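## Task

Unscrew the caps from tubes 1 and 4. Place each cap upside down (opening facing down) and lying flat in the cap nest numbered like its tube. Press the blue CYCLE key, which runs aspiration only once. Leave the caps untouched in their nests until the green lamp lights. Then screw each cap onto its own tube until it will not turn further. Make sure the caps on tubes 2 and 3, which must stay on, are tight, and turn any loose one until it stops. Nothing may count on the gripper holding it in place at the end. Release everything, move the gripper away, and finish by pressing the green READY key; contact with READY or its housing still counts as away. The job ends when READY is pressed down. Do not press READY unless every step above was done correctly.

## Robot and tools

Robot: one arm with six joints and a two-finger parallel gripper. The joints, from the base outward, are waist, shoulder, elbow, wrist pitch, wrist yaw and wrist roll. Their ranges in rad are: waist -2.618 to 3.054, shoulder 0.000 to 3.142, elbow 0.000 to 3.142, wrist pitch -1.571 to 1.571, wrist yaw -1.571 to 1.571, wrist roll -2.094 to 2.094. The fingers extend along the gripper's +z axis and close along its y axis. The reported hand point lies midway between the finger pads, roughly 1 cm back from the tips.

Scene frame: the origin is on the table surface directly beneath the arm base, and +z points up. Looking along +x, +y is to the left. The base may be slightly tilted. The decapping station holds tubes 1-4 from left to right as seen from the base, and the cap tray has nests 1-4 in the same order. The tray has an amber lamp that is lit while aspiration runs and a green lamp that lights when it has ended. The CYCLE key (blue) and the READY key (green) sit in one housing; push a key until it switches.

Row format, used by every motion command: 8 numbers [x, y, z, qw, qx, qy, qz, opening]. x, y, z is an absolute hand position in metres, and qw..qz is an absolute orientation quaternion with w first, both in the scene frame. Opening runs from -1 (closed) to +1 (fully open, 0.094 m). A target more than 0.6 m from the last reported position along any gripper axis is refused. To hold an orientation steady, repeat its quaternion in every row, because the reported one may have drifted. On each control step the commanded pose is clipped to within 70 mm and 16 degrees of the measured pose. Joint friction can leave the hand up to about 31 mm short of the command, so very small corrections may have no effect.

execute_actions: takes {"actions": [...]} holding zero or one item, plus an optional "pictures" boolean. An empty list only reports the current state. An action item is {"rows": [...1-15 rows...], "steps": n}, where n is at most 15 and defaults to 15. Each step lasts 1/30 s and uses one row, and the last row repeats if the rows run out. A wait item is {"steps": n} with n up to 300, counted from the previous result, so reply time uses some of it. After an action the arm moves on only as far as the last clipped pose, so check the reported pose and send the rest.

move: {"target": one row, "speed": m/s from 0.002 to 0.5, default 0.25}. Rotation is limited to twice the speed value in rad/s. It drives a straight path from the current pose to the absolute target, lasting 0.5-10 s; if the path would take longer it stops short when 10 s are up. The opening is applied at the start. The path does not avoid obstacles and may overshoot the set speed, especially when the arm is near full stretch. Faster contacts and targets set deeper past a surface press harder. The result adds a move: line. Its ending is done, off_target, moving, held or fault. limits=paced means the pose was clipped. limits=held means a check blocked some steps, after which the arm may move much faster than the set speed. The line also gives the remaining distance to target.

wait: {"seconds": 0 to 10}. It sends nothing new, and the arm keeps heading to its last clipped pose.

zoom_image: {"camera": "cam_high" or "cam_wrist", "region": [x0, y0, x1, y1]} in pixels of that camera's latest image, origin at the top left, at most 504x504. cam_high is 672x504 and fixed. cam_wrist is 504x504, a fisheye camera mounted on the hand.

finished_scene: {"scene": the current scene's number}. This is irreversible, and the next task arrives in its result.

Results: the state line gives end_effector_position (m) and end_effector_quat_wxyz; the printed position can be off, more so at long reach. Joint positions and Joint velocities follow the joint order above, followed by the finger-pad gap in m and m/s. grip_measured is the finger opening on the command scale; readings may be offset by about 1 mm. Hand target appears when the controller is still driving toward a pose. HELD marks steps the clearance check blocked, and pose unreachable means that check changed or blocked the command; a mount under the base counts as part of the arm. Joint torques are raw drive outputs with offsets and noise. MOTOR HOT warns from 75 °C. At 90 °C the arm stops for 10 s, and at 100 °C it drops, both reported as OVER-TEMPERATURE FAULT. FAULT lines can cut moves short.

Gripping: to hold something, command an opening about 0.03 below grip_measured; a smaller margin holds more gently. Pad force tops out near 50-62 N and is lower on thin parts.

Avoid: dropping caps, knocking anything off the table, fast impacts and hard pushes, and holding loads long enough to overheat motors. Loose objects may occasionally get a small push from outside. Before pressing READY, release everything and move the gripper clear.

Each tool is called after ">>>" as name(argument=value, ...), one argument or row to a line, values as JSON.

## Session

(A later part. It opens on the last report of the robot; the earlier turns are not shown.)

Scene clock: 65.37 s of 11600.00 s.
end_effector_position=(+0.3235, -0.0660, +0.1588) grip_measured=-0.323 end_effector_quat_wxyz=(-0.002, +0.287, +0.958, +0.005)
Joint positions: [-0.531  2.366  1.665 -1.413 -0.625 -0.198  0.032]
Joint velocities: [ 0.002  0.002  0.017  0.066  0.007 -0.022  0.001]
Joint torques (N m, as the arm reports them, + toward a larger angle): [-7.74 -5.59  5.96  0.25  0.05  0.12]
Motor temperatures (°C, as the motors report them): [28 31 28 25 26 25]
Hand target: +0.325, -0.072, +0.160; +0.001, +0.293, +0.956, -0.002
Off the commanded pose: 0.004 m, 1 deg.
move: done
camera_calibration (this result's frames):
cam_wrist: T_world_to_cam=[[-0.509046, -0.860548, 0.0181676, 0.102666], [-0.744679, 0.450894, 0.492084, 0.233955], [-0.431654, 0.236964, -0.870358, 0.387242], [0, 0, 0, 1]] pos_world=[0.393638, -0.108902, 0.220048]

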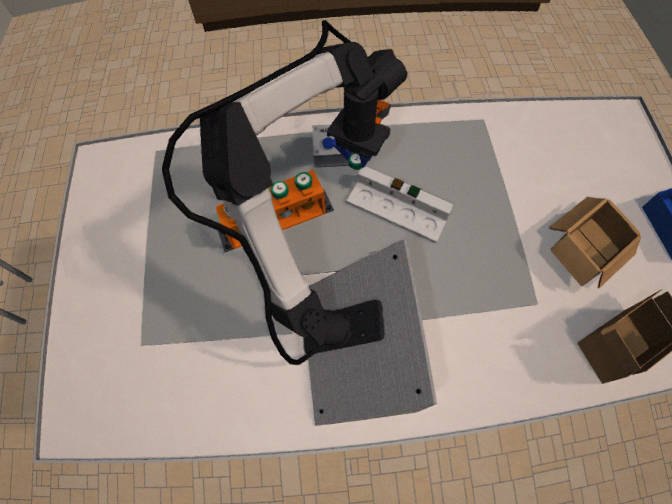

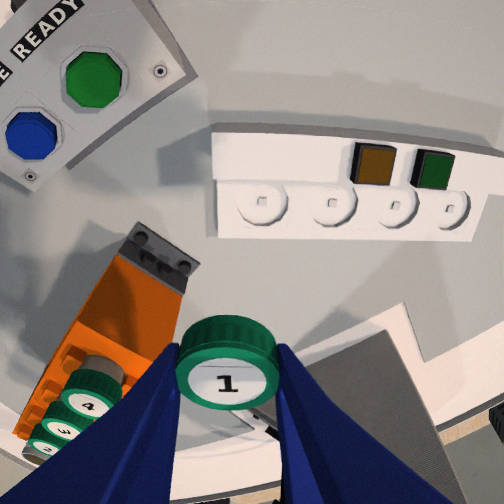

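>>> move(
  target=[0.312,-0.090,0.07,0,0.292,0.956,0,-0.345],
  speed=0.15,
)

Scene clock: 68.83 s of 11600.00 s.
end_effector_position=(+0.3135, -0.0906, +0.0752) grip_measured=-0.323 end_effector_quat_wxyz=(-0.000, +0.288, +0.958, -0.005)
Joint positions: [-0.447  2.408  1.398 -1.036 -0.651 -0.096  0.032]
Joint velocities: [-0.017 -0.012 -0.002 -0.007  0.051 -0.037 -0.   ]
Joint torques (N m, as the arm reports them, + toward a larger angle): [-6.7  -6.21  3.48  0.39 -0.1   0.14]
Motor temperatures (°C, as the motors report them): [28 31 28 25 26 25]
Hand target: +0.313, -0.090, +0.070; -0.000, +0.292, +0.956, +0.000
Off the commanded pose: 0.005 m, 1 deg.
move: done
camera_calibration (this result's frames):
cam_wrist: T_world_to_cam=[[-0.510933, -0.858886, 0.0355425, 0.0773565], [-0.742435, 0.461744, 0.485369, 0.279526], [-0.433288, 0.221603, -0.873587, 0.315334], [0, 0, 0, 1]] pos_world=[0.383684, -0.132508, 0.137049]

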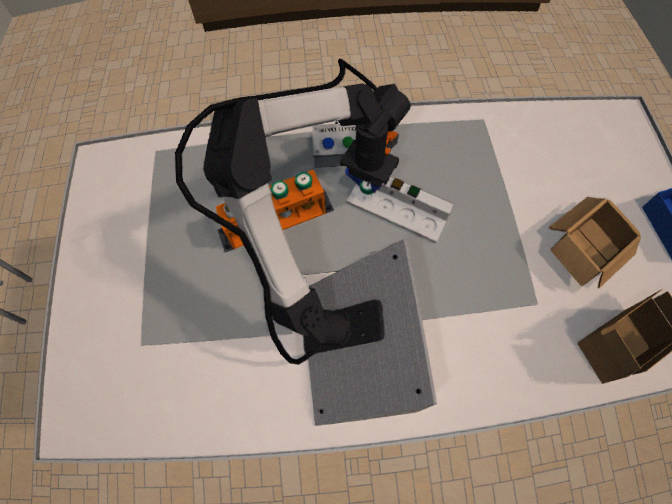

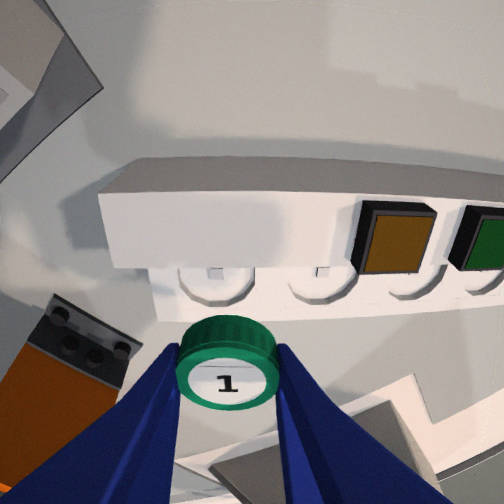

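>>> move(
  target=[0.3165,-0.084,0.068,0,0.866,0.5,0,-0.345],
  speed=0.5,
)

Scene clock: 72.43 s of 11600.00 s.
end_effector_position=(+0.3167, -0.0865, +0.0714) grip_measured=-0.323 end_effector_quat_wxyz=(+0.001, +0.865, +0.502, -0.003)
Joint positions: [-0.43   2.408  1.398 -1.029 -0.661  1.425  0.032]
Joint velocities: [-0.012 -0.007 -0.007  0.11  -0.007 -0.007 -0.001]
Joint torques (N m, as the arm reports them, + toward a larger angle): [-6.46 -6.93  3.02  0.33 -0.08  0.13]
Motor temperatures (°C, as the motors report them): [28 32 28 25 26 25]
Hand target: +0.317, -0.084, +0.068; -0.000, +0.866, +0.500, -0.000
Off the commanded pose: 0.004 m, 0 deg.
move: done
camera_calibration (this result's frames):
cam_wrist: T_world_to_cam=[[-0.89057, 0.453965, 0.0282867, 0.316967], [0.410101, 0.77451, 0.481614, -0.0558568], [0.196728, 0.440511, -0.875927, 0.132102], [0, 0, 0, 1]] pos_world=[0.279201, -0.158823, 0.133647]

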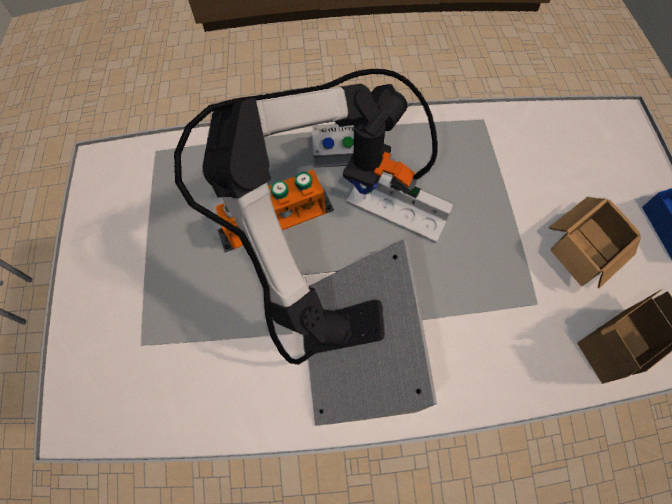

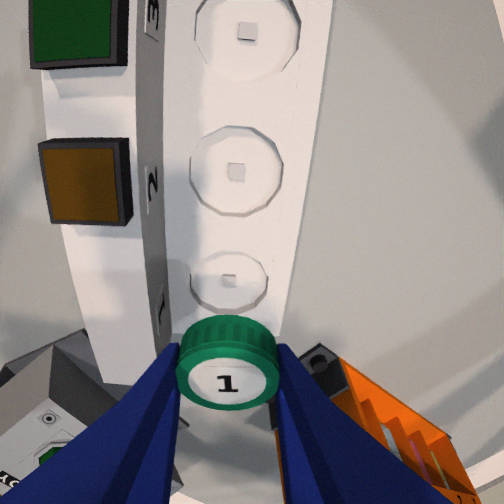

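>>> move(
  target=[0.317,-0.084,0.043,0,0.609,0.793,0,-0.345],
  speed=0.3,
)

Scene clock: 75.23 s of 11600.00 s.
end_effector_position=(+0.3205, -0.0840, +0.0509) grip_measured=-0.323 end_effector_quat_wxyz=(+0.007, +0.613, +0.790, -0.004)
Joint positions: [-0.385  2.408  1.342 -0.922 -0.678  0.718  0.032]
Joint velocities: [-0.002  0.012  0.002 -0.037  0.051 -0.037  0.   ]
Joint torques (N m, as the arm reports them, + toward a larger angle): [-6.72 -5.73  3.08  0.39 -0.12 -0.01]
Motor temperatures (°C, as the motors report them): [28 32 28 25 26 25]
Hand target: +0.317, -0.084, +0.043; -0.000, +0.609, +0.793, +0.000
Off the commanded pose: 0.009 m, 1 deg.
move: done
camera_calibration (this result's frames):
cam_wrist: T_world_to_cam=[[-0.955093, -0.295225, 0.0252913, 0.277681], [-0.248771, 0.845313, 0.47282, 0.168085], [-0.160967, 0.445295, -0.880796, 0.227564], [0, 0, 0, 1]] pos_world=[0.343656, -0.161439, 0.113941]

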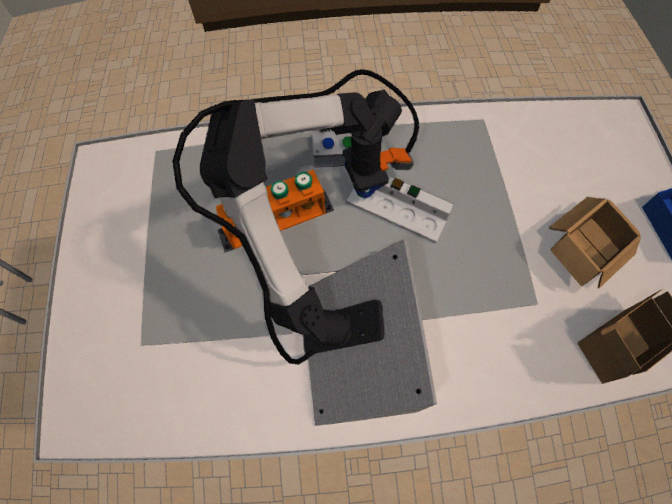

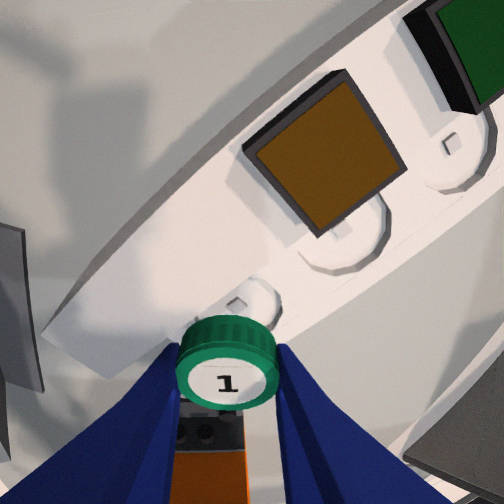

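>>> move(
  target=[0.3135,-0.086,0.037,0,0.643,0.766,0,-0.345],
  speed=0.05,
)

Scene clock: 77.67 s of 11600.00 s.
end_effector_position=(+0.3174, -0.0858, +0.0467) grip_measured=-0.323 end_effector_quat_wxyz=(+0.009, +0.637, +0.771, -0.003)
Joint positions: [-0.385  2.408  1.319 -0.895 -0.679  0.782  0.032]
Joint velocities: [-0.002  0.002  0.007  0.007  0.022  0.022 -0.002]
Joint torques (N m, as the arm reports them, + toward a larger angle): [-6.36 -5.25  2.92  0.41 -0.08  0.1 ]
Motor temperatures (°C, as the motors report them): [29 32 28 25 26 25]
Hand target: +0.313, -0.086, +0.037; -0.000, +0.643, +0.766, +0.000
Off the commanded pose: 0.010 m, 1 deg.
move: done
camera_calibration (this result's frames):
cam_wrist: T_world_to_cam=[[-0.971505, -0.236037, 0.0215614, 0.284779], [-0.198342, 0.859404, 0.471259, 0.156147], [-0.129764, 0.453554, -0.881731, 0.215086], [0, 0, 0, 1]] pos_world=[0.335545, -0.164528, 0.109922]

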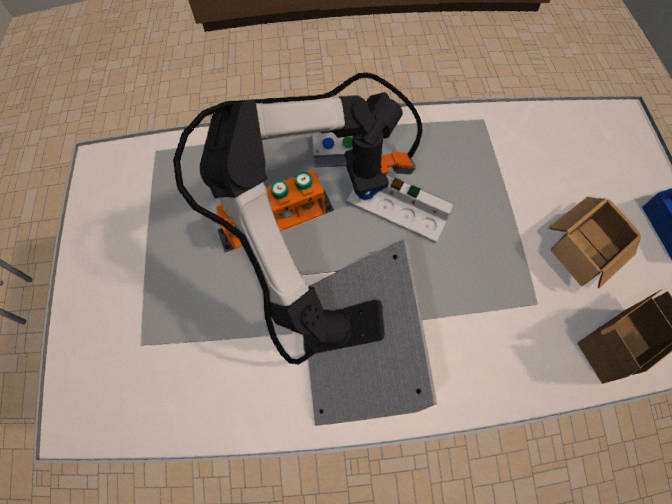

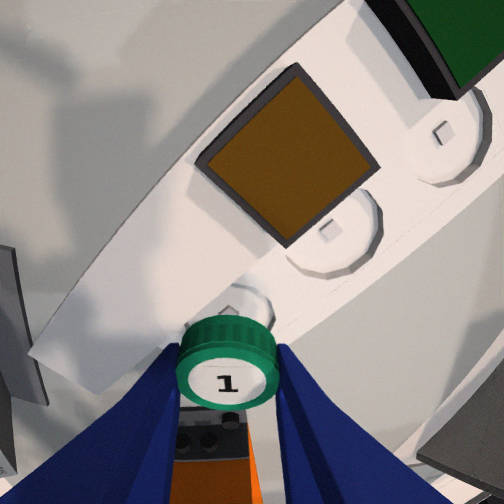

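>>> move(
  target=[0.3135,-0.086,0.027,0,0.643,0.766,0,-0.345],
  speed=0.02,
)

Scene clock: 80.63 s of 11600.00 s.
end_effector_position=(+0.3148, -0.0851, +0.0347) grip_measured=-0.323 end_effector_quat_wxyz=(+0.003, +0.641, +0.768, -0.004)
Joint positions: [-0.364  2.422  1.298 -0.86  -0.687  0.807  0.032]
Joint velocities: [-0.002 -0.017 -0.002  0.051  0.007 -0.051 -0.   ]
Joint torques (N m, as the arm reports them, + toward a larger angle): [-6.58 -5.65  3.01  0.49 -0.07  0.13]
Motor temperatures (°C, as the motors report them): [29 32 28 25 26 25]
Hand target: +0.313, -0.086, +0.027; -0.000, +0.643, +0.766, +0.000
Off the commanded pose: 0.008 m, 1 deg.
move: done
camera_calibration (this result's frames):
cam_wrist: T_world_to_cam=[[-0.973696, -0.225852, 0.030114, 0.283986], [-0.184293, 0.858368, 0.478791, 0.155923], [-0.133985, 0.460647, -0.877412, 0.205589], [0, 0, 0, 1]] pos_world=[0.332798, -0.164404, 0.0971803]

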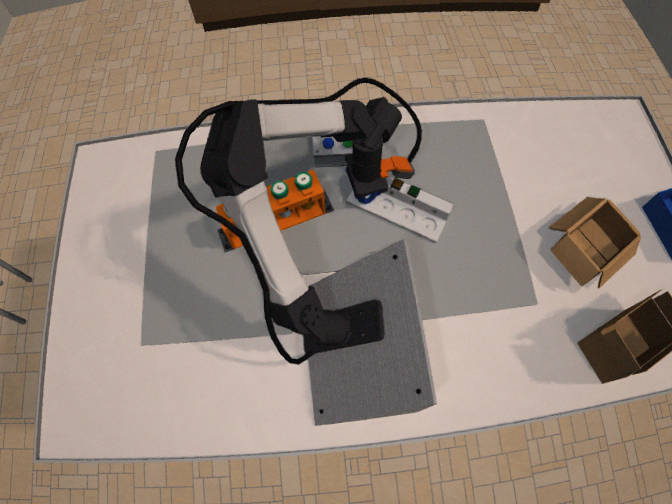

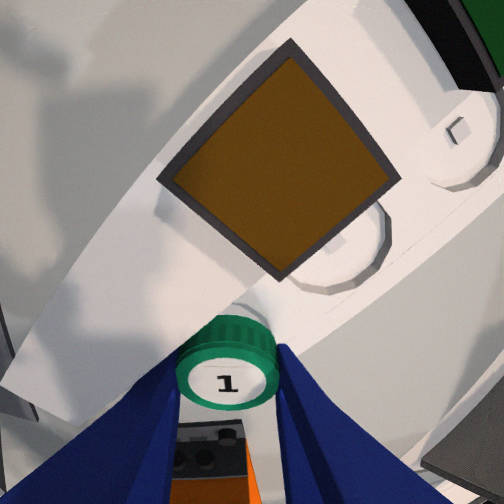

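>>> move(
  target=[0.3175,-0.087,0.025,0,0.643,0.766,0,-0.345],
  speed=0.02,
)

>>> zoom_image(
  camera="cam_wrist",
  region=[140, 260, 320, 420],
)

Scene clock: 82.37 s of 11600.00 s.
end_effector_position=(+0.3139, -0.0842, +0.0318) grip_measured=-0.323 end_effector_quat_wxyz=(-0.002, +0.644, +0.765, -0.003)
Joint positions: [-0.359  2.429  1.298 -0.861 -0.691  0.814  0.032]
Joint velocities: [-0.027  0.022  0.007  0.022 -0.051 -0.125  0.001]
Joint torques (N m, as the arm reports them, + toward a larger angle): [-6.44 -5.31  4.15  0.48 -0.07  0.13]
Motor temperatures (°C, as the motors report them): [29 32 28 25 26 25]
Hand target: +0.317, -0.087, +0.025; -0.000, +0.643, +0.766, +0.000
Off the commanded pose: 0.008 m, 0 deg.
move: done
camera_calibration (this result's frames):
cam_wrist: T_world_to_cam=[[-0.975392, -0.217768, 0.0344709, 0.284463], [-0.174042, 0.856468, 0.485975, 0.152711], [-0.135353, 0.468016, -0.873293, 0.203416], [0, 0, 0, 1]] pos_world=[0.331574, -0.164047, 0.0936222]

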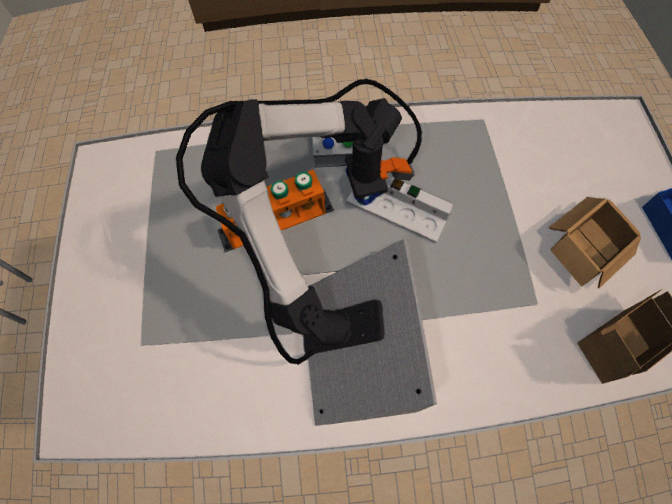

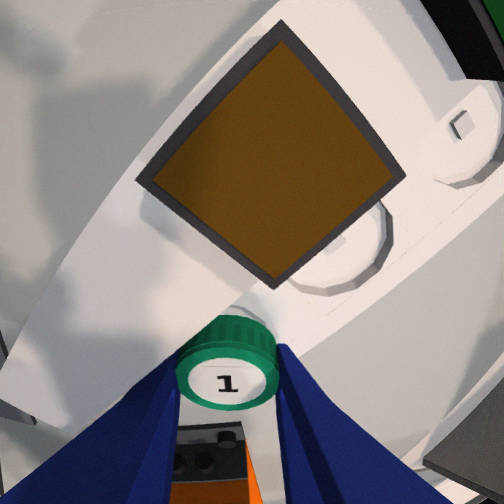

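Region (140, 260, 320, 420) of cam_wrist's 504x504 image, scaled by 2.800, with more detail than that image has.

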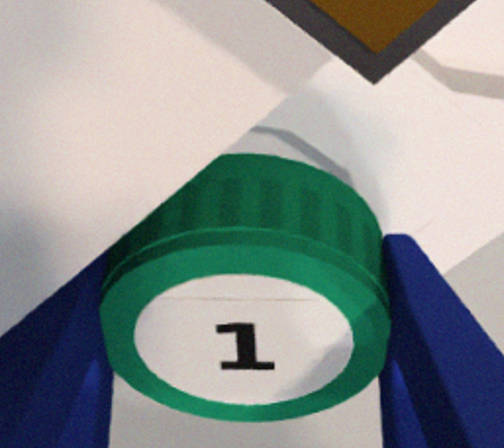

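>>> move(
  target=[0.322,-0.089,0.030,0,0.643,0.766,0,-0.345],
  speed=0.02,
)

Scene clock: 84.10 s of 11600.00 s.
end_effector_position=(+0.3139, -0.0837, +0.0322) grip_measured=-0.323 end_effector_quat_wxyz=(-0.008, +0.648, +0.762, -0.004)
Joint positions: [-0.359  2.438  1.313 -0.883 -0.691  0.814  0.032]
Joint velocities: [-0.007 -0.002  0.012 -0.11   0.007 -0.007  0.001]
Joint torques (N m, as the arm reports them, + toward a larger angle): [-7.17 -5.36  5.66  0.41 -0.04  0.07]
Motor temperatures (°C, as the motors report them): [29 32 28 25 26 25]
Hand target: +0.322, -0.089, +0.030; +0.000, +0.643, +0.766, -0.000
Off the commanded pose: 0.010 m, 1 deg.
move: done
camera_calibration (this result's frames):
cam_wrist: T_world_to_cam=[[-0.977183, -0.208073, 0.0426425, 0.285637], [-0.160544, 0.855028, 0.493105, 0.147505], [-0.139063, 0.475008, -0.868924, 0.205196], [0, 0, 0, 1]] pos_world=[0.331336, -0.164157, 0.0933838]

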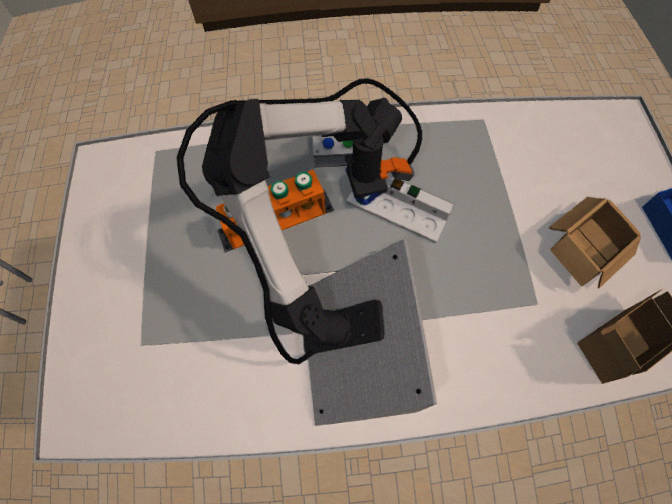

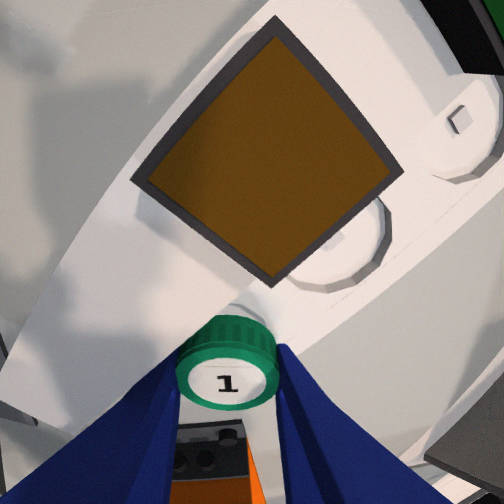

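>>> move(
  target=[0.322,-0.089,0.031,0,0.342,0.94,0,-0.345],
  speed=0.3,
)

Scene clock: 86.63 s of 11600.00 s.
end_effector_position=(+0.3150, -0.0845, +0.0321) grip_measured=-0.323 end_effector_quat_wxyz=(-0.006, +0.352, +0.936, -0.002)
Joint positions: [-0.359  2.438  1.313 -0.876 -0.691  0.129  0.032]
Joint velocities: [ 0.002  0.007  0.017  0.066 -0.095 -0.066  0.   ]
Joint torques (N m, as the arm reports them, + toward a larger angle): [-7.4  -5.51  5.68  0.29 -0.06 -0.05]
Motor temperatures (°C, as the motors report them): [29 32 28 25 26 25]
Hand target: +0.322, -0.089, +0.031; -0.000, +0.342, +0.940, -0.000
Off the commanded pose: 0.008 m, 2 deg.
move: done
camera_calibration (this result's frames):
cam_wrist: T_world_to_cam=[[-0.621917, -0.782355, 0.0337629, 0.126375], [-0.668973, 0.55321, 0.49642, 0.283], [-0.407055, 0.286146, -0.867425, 0.274053], [0, 0, 0, 1]] pos_world=[0.379469, -0.136108, 0.0929668]

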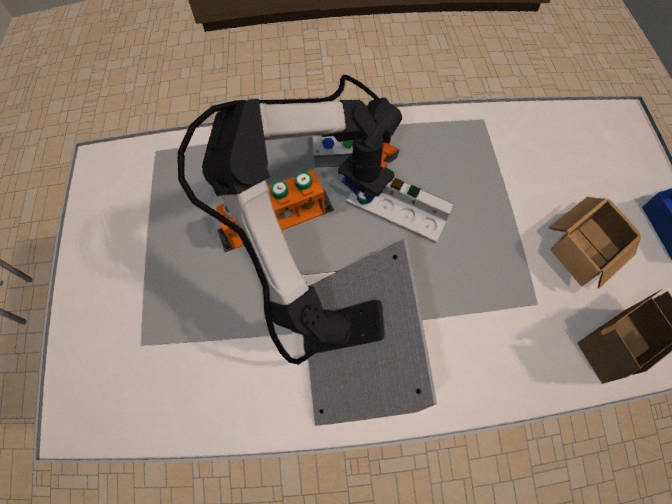

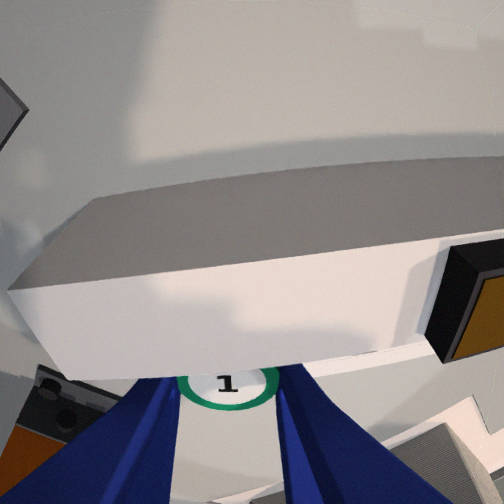

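>>> execute_actions(
  actions=[
    {"rows":[[0.323,-0.0895,0.031,0,0.342,0.94,0,-0.345],[0.324,-0.090,0.031,0,0.342,0.94,0,-0.345],[0.3245,-0.0905,0.031,0,0.342,0.94,0,-0.345]],"steps":15},
  ],
  pictures=false,
)

Scene clock: 87.87 s of 11600.00 s.
end_effector_position=(+0.3202, -0.0875, +0.0325) grip_measured=-0.323 end_effector_quat_wxyz=(-0.003, +0.348, +0.937, -0.003)
Joint positions: [-0.359  2.451  1.335 -0.876 -0.691  0.126  0.032]
Joint velocities: [-0.002  0.002  0.007 -0.037 -0.037 -0.007  0.001]
Joint torques (N m, as the arm reports them, + toward a larger angle): [-7.37 -5.8   5.17  0.28 -0.1  -0.06]
Motor temperatures (°C, as the motors report them): [29 32 28 25 26 25]
Hand target: +0.324, -0.090, +0.031; +0.000, +0.342, +0.940, -0.000
Off the commanded pose: 0.005 m, 1 deg.
Steps of this call (steps 1 to 22: nothing new was sent; steps 23 to 37: all 15 steps of this action). Readings (end_effector_position):
23: (+0.3155, -0.0847, +0.0323)
24: (+0.3166, -0.0854, +0.0323)
26: (+0.3192, -0.0867, +0.0327)
30: (+0.3203, -0.0875, +0.0326)
37: the state above

>>> execute_actions(
  actions=[
    {"rows":[[0.322,-0.089,0.030,0,0.342,0.94,0,-0.345],[0.320,-0.088,0.030,0,0.342,0.94,0,-0.345],[0.318,-0.087,0.029,0,0.342,0.94,0,-0.345],[0.3165,-0.086,0.029,0,0.342,0.94,0,-0.345]],"steps":15},
  ],
  pictures=false,
)

Scene clock: 89.77 s of 11600.00 s.
end_effector_position=(+0.3198, -0.0879, +0.0315) grip_measured=-0.323 end_effector_quat_wxyz=(+0.000, +0.346, +0.938, -0.002)
Joint positions: [-0.36   2.448  1.324 -0.86  -0.694  0.126  0.032]
Joint velocities: [-0.017 -0.012  0.002 -0.007  0.037  0.007  0.001]
Joint torques (N m, as the arm reports them, + toward a larger angle): [-7.11 -7.25  2.37  0.38 -0.07 -0.03]
Motor temperatures (°C, as the motors report them): [29 33 28 25 26 25]
Hand target: +0.317, -0.086, +0.029; -0.000, +0.342, +0.940, +0.000
Off the commanded pose: 0.005 m, 1 deg.
Steps of this call (steps 1 to 42: nothing new was sent; steps 43 to 57: all 15 steps of this action). Readings (end_effector_position):
43: (+0.3202, -0.0875, +0.0325)
44: (+0.3203, -0.0876, +0.0325)
46: (+0.3197, -0.0880, +0.0317)
50: (+0.3198, -0.0879, +0.0315)
57: the state above

>>> execute_actions(
  actions=[
    {"rows":[[0.3155,-0.085,0.031,0,0.342,0.94,0,-0.345],[0.3145,-0.0845,0.032,0,0.342,0.94,0,-0.345]],"steps":12},
  ],
)

>>> zoom_image(
  camera="cam_high",
  region=[330, 160, 410, 230],
)

Scene clock: 91.17 s of 11600.00 s.
end_effector_position=(+0.3166, -0.0866, +0.0306) grip_measured=-0.323 end_effector_quat_wxyz=(-0.002, +0.347, +0.938, -0.001)
Joint positions: [-0.36   2.443  1.311 -0.859 -0.694  0.123  0.032]
Joint velocities: [ 0.012 -0.002 -0.007 -0.066 -0.037  0.007 -0.001]
Joint torques (N m, as the arm reports them, + toward a larger angle): [-7.51 -7.6   2.71  0.25 -0.05 -0.04]
Motor temperatures (°C, as the motors report them): [29 33 28 25 26 25]
Hand target: +0.314, -0.085, +0.032; -0.000, +0.342, +0.940, +0.000
Off the commanded pose: 0.003 m, 1 deg.
Steps of this call (steps 1 to 30: nothing new was sent; steps 31 to 42: all 12 steps of this action). Readings (end_effector_position):
31: (+0.3198, -0.0879, +0.0315)
32: (+0.3196, -0.0877, +0.0315)
34: (+0.3186, -0.0870, +0.0316)
38: (+0.3166, -0.0866, +0.0306)
42: the state above
camera_calibration (this result's frames):
cam_wrist: T_world_to_cam=[[-0.612233, -0.790115, 0.0298249, 0.122163], [-0.680277, 0.545598, 0.489435, 0.289069], [-0.402982, 0.279359, -0.87153, 0.272243], [0, 0, 0, 1]] pos_world=[0.381148, -0.137246, 0.0921442]

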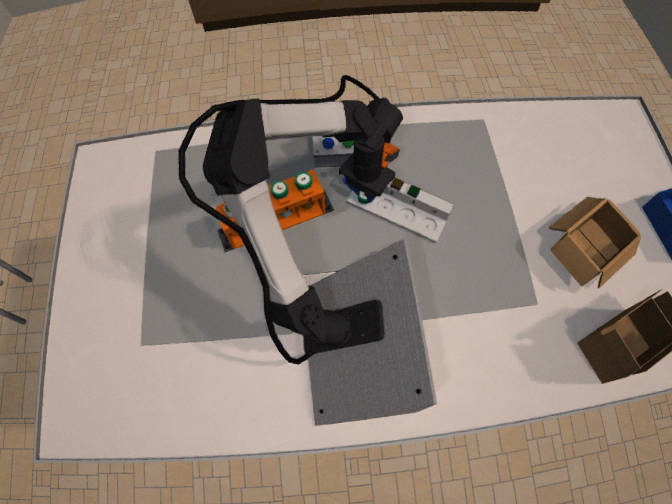

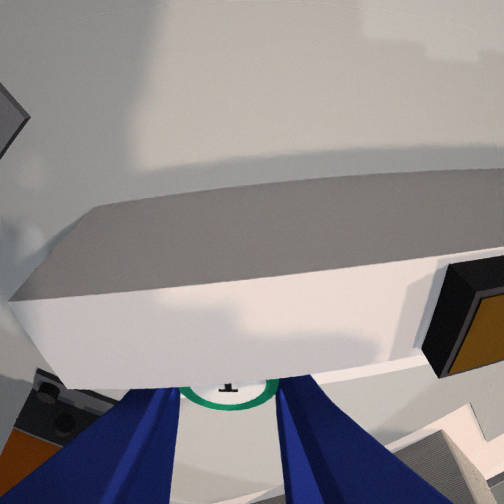

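Region (330, 160, 410, 230) of cam_high's 672x504 image, scaled by 6.300, with more detail than that image has; it fills the top 441 rows of this view, and the rest is white.

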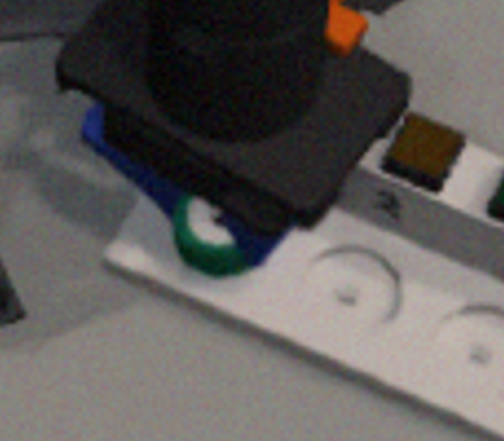

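It seems to have slid off the rim into the nest. Push down gently.

>>> execute_actions(
  actions=[
    {"rows":[[0.3155,-0.085,0.030,0,0.342,0.94,0,-0.345],[0.316,-0.085,0.028,0,0.342,0.94,0,-0.345],[0.3165,-0.085,0.026,0,0.342,0.94,0,-0.345],[0.317,-0.085,0.024,0,0.342,0.94,0,-0.345]],"steps":12},
  ],
  pictures=false,
)

Scene clock: 94.90 s of 11600.00 s.
end_effector_position=(+0.3192, -0.0865, +0.0289) grip_measured=-0.323 end_effector_quat_wxyz=(+0.001, +0.340, +0.941, -0.003)
Joint positions: [-0.352  2.443  1.311 -0.845 -0.694  0.123  0.032]
Joint velocities: [ 0.002 -0.002  0.002 -0.007  0.022  0.095  0.001]
Joint torques (N m, as the arm reports them, + toward a larger angle): [-6.74 -6.83  2.58  0.44 -0.08  0.11]
Motor temperatures (°C, as the motors report them): [29 33 28 25 26 25]
Hand target: +0.317, -0.085, +0.024; -0.000, +0.342, +0.940, +0.000
Off the commanded pose: 0.006 m, 0 deg.
Steps of this call (steps 1 to 100: nothing new was sent; steps 101 to 112: all 12 steps of this action). Readings (end_effector_position):
101: (+0.3166, -0.0866, +0.0306)
102: (+0.3167, -0.0867, +0.0306)
104: (+0.3171, -0.0869, +0.0306)
108: (+0.3185, -0.0867, +0.0295)
112: the state above

>>> execute_actions(
  actions=[
    {"rows":[[0.317,-0.085,0.022,0,0.342,0.94,0,-0.345],[0.317,-0.085,0.021,0,0.342,0.94,0,-0.345]],"steps":10},
  ],
  pictures=false,
)

Scene clock: 95.80 s of 11600.00 s.
end_effector_position=(+0.3189, -0.0867, +0.0280) grip_measured=-0.323 end_effector_quat_wxyz=(+0.001, +0.341, +0.940, -0.003)
Joint positions: [-0.351  2.443  1.306 -0.839 -0.695  0.128  0.032]
Joint velocities: [ 0.007  0.002 -0.007  0.095  0.037  0.081 -0.   ]
Joint torques (N m, as the arm reports them, + toward a larger angle): [-6.26 -6.53  2.45  0.49 -0.09  0.09]
Motor temperatures (°C, as the motors report them): [29 33 28 25 26 25]
Hand target: +0.317, -0.085, +0.021; -0.000, +0.342, +0.940, +0.000
Off the commanded pose: 0.007 m, 0 deg.
Steps of this call (steps 1 to 17: nothing new was sent; steps 18 to 27: all 10 steps of this action). Readings (end_effector_position):
18: (+0.3191, -0.0865, +0.0288)
19: (+0.3189, -0.0867, +0.0284)
21: (+0.3189, -0.0867, +0.0280)
25: (+0.3189, -0.0867, +0.0280)
27: the state above

>>> execute_actions(
  actions=[
    {"rows":[[0.318,-0.086,0.026,0,0.342,0.94,0,-0.345],[0.318,-0.086,0.026,0,0.342,0.94,0,-0.345],[0.318,-0.086,0.026,0,0.342,0.94,0,0.0]],"steps":9},
  ],
  pictures=false,
)

>>> move(
  target=[0.318,-0.08,0.16,0,0.766,0.643,0,0.0],
  speed=0.3,
)

Scene clock: 97.30 s of 11600.00 s.
end_effector_position=(+0.3188, -0.0870, +0.0283) grip_measured=-0.002 end_effector_quat_wxyz=(+0.002, +0.342, +0.940, -0.003)
Joint positions: [-0.353  2.443  1.306 -0.839 -0.695  0.128  0.047]
Joint velocities: [ 0.007 -0.007 -0.002 -0.037  0.007 -0.007 -0.   ]
Joint torques (N m, as the arm reports them, + toward a larger angle): [-7.03 -6.64  3.55  0.29 -0.06  0.02]
Motor temperatures (°C, as the motors report them): [29 33 28 25 26 25]
Hand target: +0.318, -0.086, +0.026; +0.000, +0.342, +0.940, +0.000
Off the commanded pose: 0.003 m, 0 deg.
Steps of this call (steps 1 to 36: nothing new was sent; steps 37 to 45: all 9 steps of this action). Readings (end_effector_position):
37: (+0.3189, -0.0867, +0.0280)
38: (+0.3189, -0.0867, +0.0280)
40: (+0.3188, -0.0870, +0.0283)
44: (+0.3188, -0.0870, +0.0283)
45: the state above

Scene clock: 99.90 s of 11600.00 s.
end_effector_position=(+0.3161, -0.0807, +0.1528) grip_measured=-0.002 end_effector_quat_wxyz=(-0.005, +0.763, +0.646, +0.003)
Joint positions: [-0.555  2.39   1.639 -1.38  -0.614  0.929  0.047]
Joint velocities: [ 0.007 -0.012  0.017 -0.007 -0.037 -0.037  0.   ]
Joint torques (N m, as the arm reports them, + toward a larger angle): [-7.54 -7.16  6.02  0.    0.08  0.09]
Motor temperatures (°C, as the motors report them): [30 34 28 25 26 25]
Hand target: +0.316, -0.080, +0.160; +0.001, +0.766, +0.643, -0.000
Off the commanded pose: 0.008 m, 1 deg.
move: done
camera_calibration (this result's frames):
cam_wrist: T_world_to_cam=[[-0.992835, 0.115938, 0.0289175, 0.316454], [0.114913, 0.860089, 0.497034, -0.00136223], [0.0327535, 0.496796, -0.867249, 0.256024], [0, 0, 0, 1]] pos_world=[0.305957, -0.162709, 0.213563]

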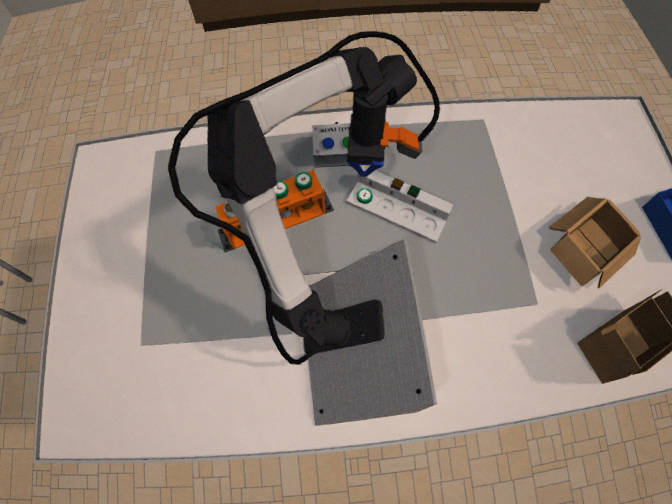

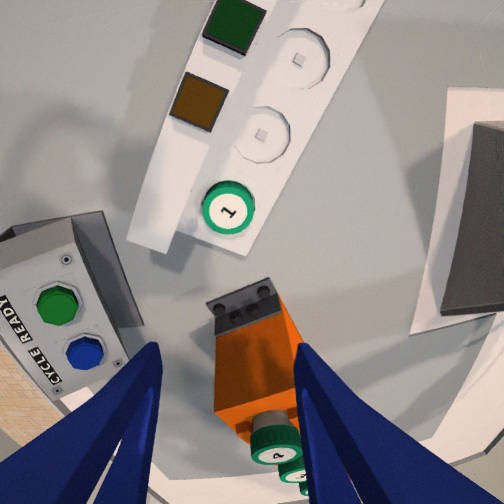

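>>> move(
  target=[0.309,0.052,0.158,0,0.866,0.5,0,0.1],
  speed=0.25,
)

Scene clock: 102.33 s of 11600.00 s.
end_effector_position=(+0.3133, +0.0480, +0.1592) grip_measured=+0.098 end_effector_quat_wxyz=(+0.007, +0.861, +0.508, -0.002)
Joint positions: [-0.351  2.02   1.474 -1.421 -0.692  1.512  0.052]
Joint velocities: [-0.007  0.007  0.002 -0.051 -0.007  0.007 -0.   ]
Joint torques (N m, as the arm reports them, + toward a larger angle): [-6.37 -5.28  3.19  0.08 -0.07  0.12]
Motor temperatures (°C, as the motors report them): [30 34 28 25 26 25]
Hand target: +0.309, +0.053, +0.158; -0.001, +0.866, +0.500, +0.000
Off the commanded pose: 0.006 m, 1 deg.
move: done
camera_calibration (this result's frames):
cam_wrist: T_world_to_cam=[[-0.897408, 0.440864, 0.0172747, 0.254913], [0.394741, 0.784799, 0.477776, -0.195917], [0.197077, 0.435579, -0.878312, 0.15092], [0, 0, 0, 1]] pos_world=[0.276355, -0.0243638, 0.221756]

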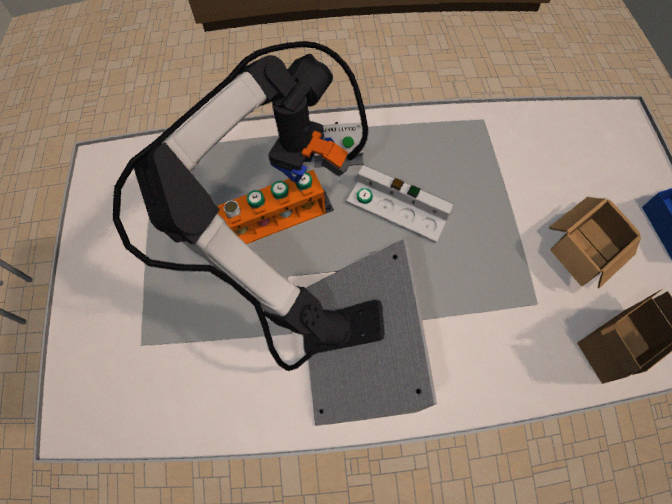

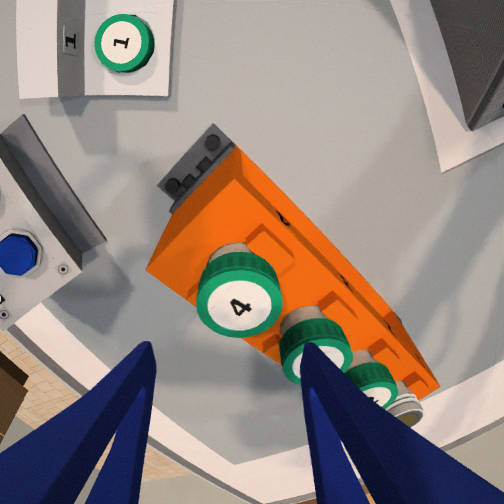

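>>> move(
  target=[0.307,0.049,0.123,0,0.906,0.423,0,0.05],
  speed=0.1,
)

Scene clock: 105.27 s of 11600.00 s.
end_effector_position=(+0.3070, +0.0453, +0.1244) grip_measured=+0.052 end_effector_quat_wxyz=(-0.001, +0.907, +0.421, -0.006)
Joint positions: [-0.297  2.01   1.344 -1.283 -0.713  1.759  0.049]
Joint velocities: [-0.022 -0.007 -0.007  0.051 -0.007  0.066 -0.001]
Joint torques (N m, as the arm reports them, + toward a larger angle): [-5.86 -5.63  2.97  0.3  -0.09  0.11]
Motor temperatures (°C, as the motors report them): [30 34 28 25 26 25]
Hand target: +0.307, +0.049, +0.123; -0.000, +0.906, +0.423, -0.000
Off the commanded pose: 0.004 m, 1 deg.
move: done
camera_calibration (this result's frames):
cam_wrist: T_world_to_cam=[[-0.79343, 0.607692, 0.0343418, 0.209466], [0.547074, 0.68728, 0.477866, -0.217051], [0.266793, 0.397941, -0.877761, 0.103007], [0, 0, 0, 1]] pos_world=[0.257458, -0.0191063, 0.186943]

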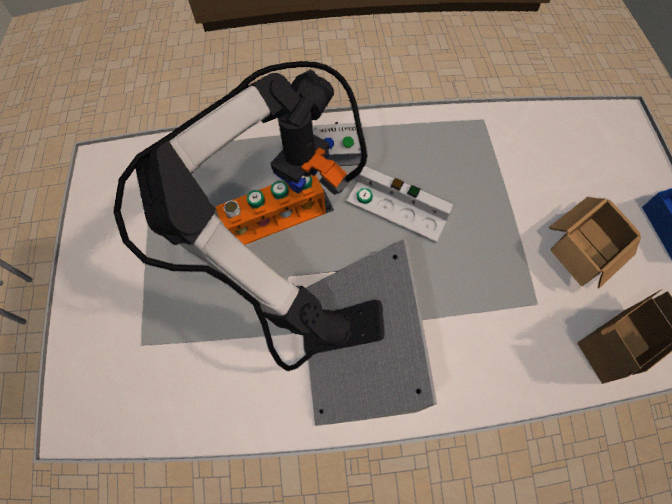

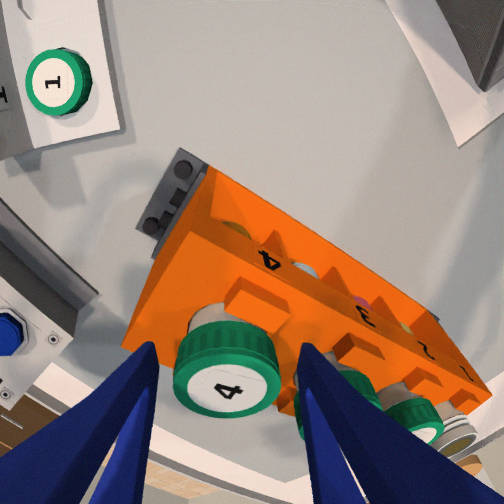

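>>> execute_actions(
  actions=[
    {"rows":[[0.308,0.047,0.124,0,0.906,0.423,0,-0.345]],"steps":12},
  ],
  pictures=false,
)

>>> move(
  target=[0.308,0.047,0.126,0,-0.375,0.927,0,-0.345],
  speed=0.5,
)

>>> move(
  target=[0.308,0.047,0.128,0,-0.656,0.755,0,-0.345],
  speed=0.5,
)

Scene clock: 108.53 s of 11600.00 s.
end_effector_position=(+0.3073, +0.0451, +0.1244) grip_measured=-0.318 end_effector_quat_wxyz=(-0.001, +0.907, +0.421, -0.006)
Joint positions: [-0.297  2.01   1.344 -1.282 -0.713  1.761  0.032]
Joint velocities: [-0.007 -0.002  0.012 -0.007  0.037 -0.066 -0.   ]
Joint torques (N m, as the arm reports them, + toward a larger angle): [-6.27 -5.21  3.46  0.23 -0.05  0.06]
Motor temperatures (°C, as the motors report them): [30 34 28 25 26 25]
Hand target: +0.308, +0.047, +0.124; -0.000, +0.906, +0.423, -0.000
Off the commanded pose: 0.002 m, 1 deg.
Steps of this call (steps 1 to 86: nothing new was sent; steps 87 to 98: all 12 steps of this action). Readings (end_effector_position):
87: (+0.3072, +0.0452, +0.1244)
88: (+0.3072, +0.0452, +0.1244)
90: (+0.3073, +0.0451, +0.1244)
94: (+0.3073, +0.0451, +0.1244)
98: the state above

Scene clock: 112.57 s of 11600.00 s.
end_effector_position=(+0.3087, +0.0466, +0.1260) grip_measured=-0.320 end_effector_quat_wxyz=(-0.002, -0.352, +0.936, -0.002)
Joint positions: [-0.297  2.002  1.344 -1.277 -0.716 -1.224  0.032]
Joint velocities: [-0.017 -0.012  0.002 -0.066  0.022  0.007 -0.   ]
Joint torques (N m, as the arm reports them, + toward a larger angle): [-6.65 -4.68  3.9   0.18 -0.1  -0.37]
Motor temperatures (°C, as the motors report them): [30 34 28 25 26 25]
Hand target: +0.308, +0.047, +0.126; +0.000, -0.375, +0.927, -0.001
Off the commanded pose: 0.001 m, 3 deg.
move: off_target
camera_calibration (this result's frames):
cam_wrist: T_world_to_cam=[[0.694185, -0.719196, 0.0294062, -0.186824], [-0.63665, -0.594423, 0.491262, 0.203787], [-0.335833, -0.359748, -0.870516, 0.32386], [0, 0, 0, 1]] pos_world=[0.368194, 0.103281, 0.187306]

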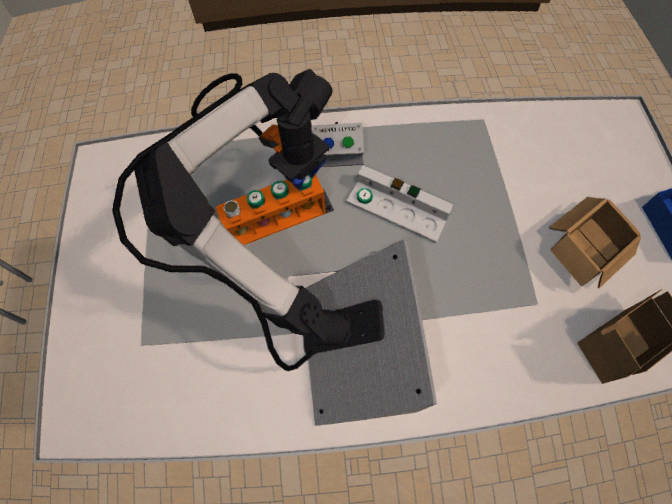

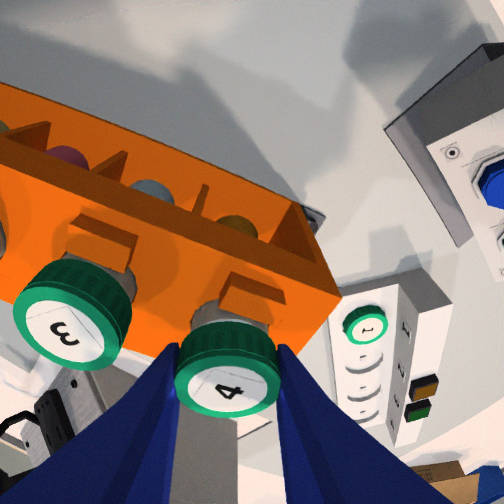

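Scene clock: 114.13 s of 11600.00 s.
end_effector_position=(+0.3082, +0.0469, +0.1263) grip_measured=-0.320 end_effector_quat_wxyz=(-0.002, -0.641, +0.768, -0.000)
Joint positions: [-0.298  2.002  1.344 -1.281 -0.718 -1.898  0.032]
Joint velocities: [-0.002 -0.007  0.012  0.022 -0.066 -0.081 -0.   ]
Joint torques (N m, as the arm reports them, + toward a larger angle): [-6.97 -4.69  4.43  0.08 -0.09 -0.31]
Motor temperatures (°C, as the motors report them): [30 34 28 25 26 25]
Hand target: +0.308, +0.047, +0.128; +0.000, -0.656, +0.755, -0.000
Off the commanded pose: 0.002 m, 2 deg.
move: done
camera_calibration (this result's frames):
cam_wrist: T_world_to_cam=[[0.991011, -0.131493, 0.0246512, -0.304673], [-0.126659, -0.862833, 0.489364, 0.0591459], [-0.0430782, -0.488087, -0.871731, 0.240047], [0, 0, 0, 1]] pos_world=[0.319767, 0.128134, 0.187823]

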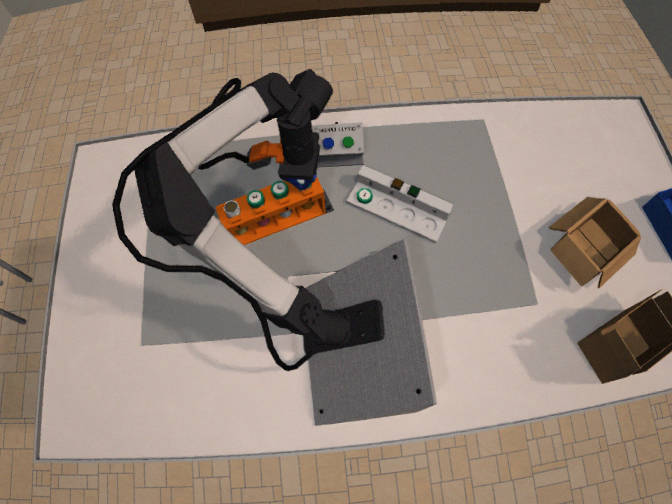

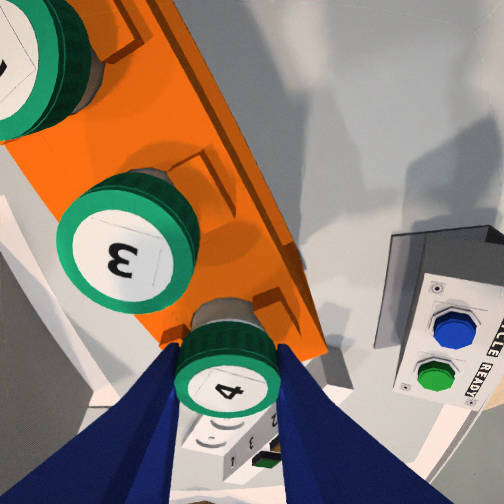

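>>> execute_actions(
  actions=[
    {"rows":[[0.308,0.047,0.128,0,-0.643,0.766,0,-0.14]],"steps":5},
  ],
  pictures=false,
)

>>> move(
  target=[0.309,0.046,0.1325,0,0.719,0.695,0,-0.14],
  speed=0.5,
)

Scene clock: 116.10 s of 11600.00 s.
end_effector_position=(+0.3082, +0.0469, +0.1263) grip_measured=-0.142 end_effector_quat_wxyz=(-0.002, -0.642, +0.767, -0.000)
Joint positions: [-0.298  2.002  1.344 -1.281 -0.718 -1.901  0.04 ]
Joint velocities: [-0.012  0.007 -0.002 -0.007 -0.022 -0.007  0.001]
Joint torques (N m, as the arm reports them, + toward a larger angle): [-6.97 -4.48  4.45  0.07 -0.07 -0.02]
Motor temperatures (°C, as the motors report them): [30 34 28 25 26 25]
Hand target: +0.308, +0.047, +0.128; +0.000, -0.643, +0.766, -0.000
Off the commanded pose: 0.002 m, 0 deg.
Steps of this call (steps 1 to 54: nothing new was sent; steps 55 to 59: all 5 steps of this action). Readings (end_effector_position):
55: (+0.3082, +0.0469, +0.1263)
56: (+0.3082, +0.0469, +0.1263)
58: (+0.3082, +0.0469, +0.1263)
59: the state above

Scene clock: 120.07 s of 11600.00 s.
end_effector_position=(+0.3078, +0.0476, +0.1302) grip_measured=-0.142 end_effector_quat_wxyz=(-0.001, +0.712, +0.702, -0.001)
Joint positions: [-0.306  2.002  1.356 -1.301 -0.718  1.067  0.04 ]
Joint velocities: [ 0.007  0.002  0.012 -0.037  0.051 -0.066 -0.   ]
Joint torques (N m, as the arm reports them, + toward a larger angle): [-7.18 -4.18  5.13  0.09  0.04  0.12]
Motor temperatures (°C, as the motors report them): [30 34 28 25 26 25]
Hand target: +0.309, +0.046, +0.132; +0.000, +0.719, +0.695, -0.000
Off the commanded pose: 0.003 m, 1 deg.
move: done
camera_calibration (this result's frames):
cam_wrist: T_world_to_cam=[[-0.99904, -0.0333808, 0.0283594, 0.303083], [-0.0153428, 0.873134, 0.487238, -0.0588426], [-0.0410259, 0.486336, -0.872808, 0.196832], [0, 0, 0, 1]] pos_world=[0.309964, -0.0342318, 0.191872]

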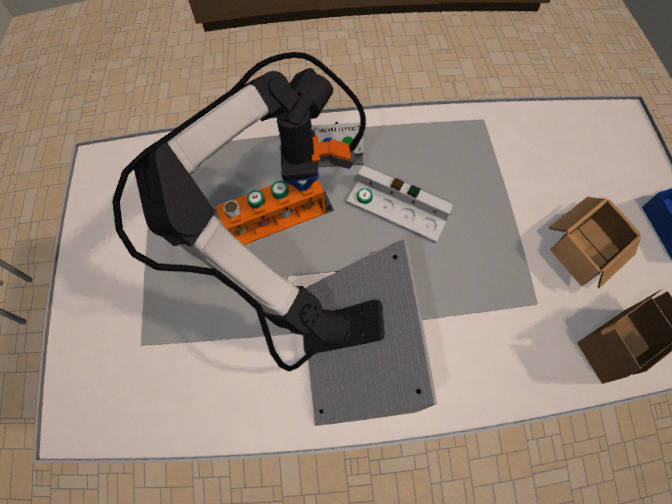

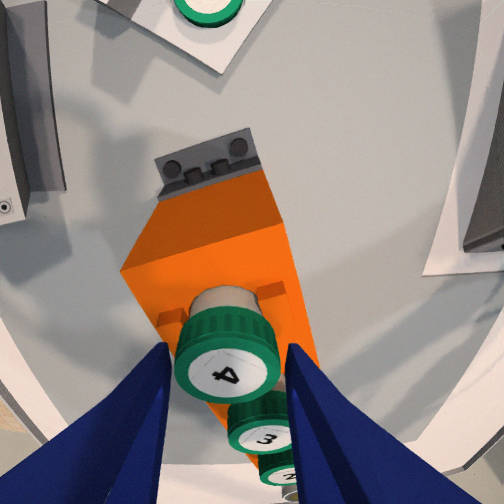

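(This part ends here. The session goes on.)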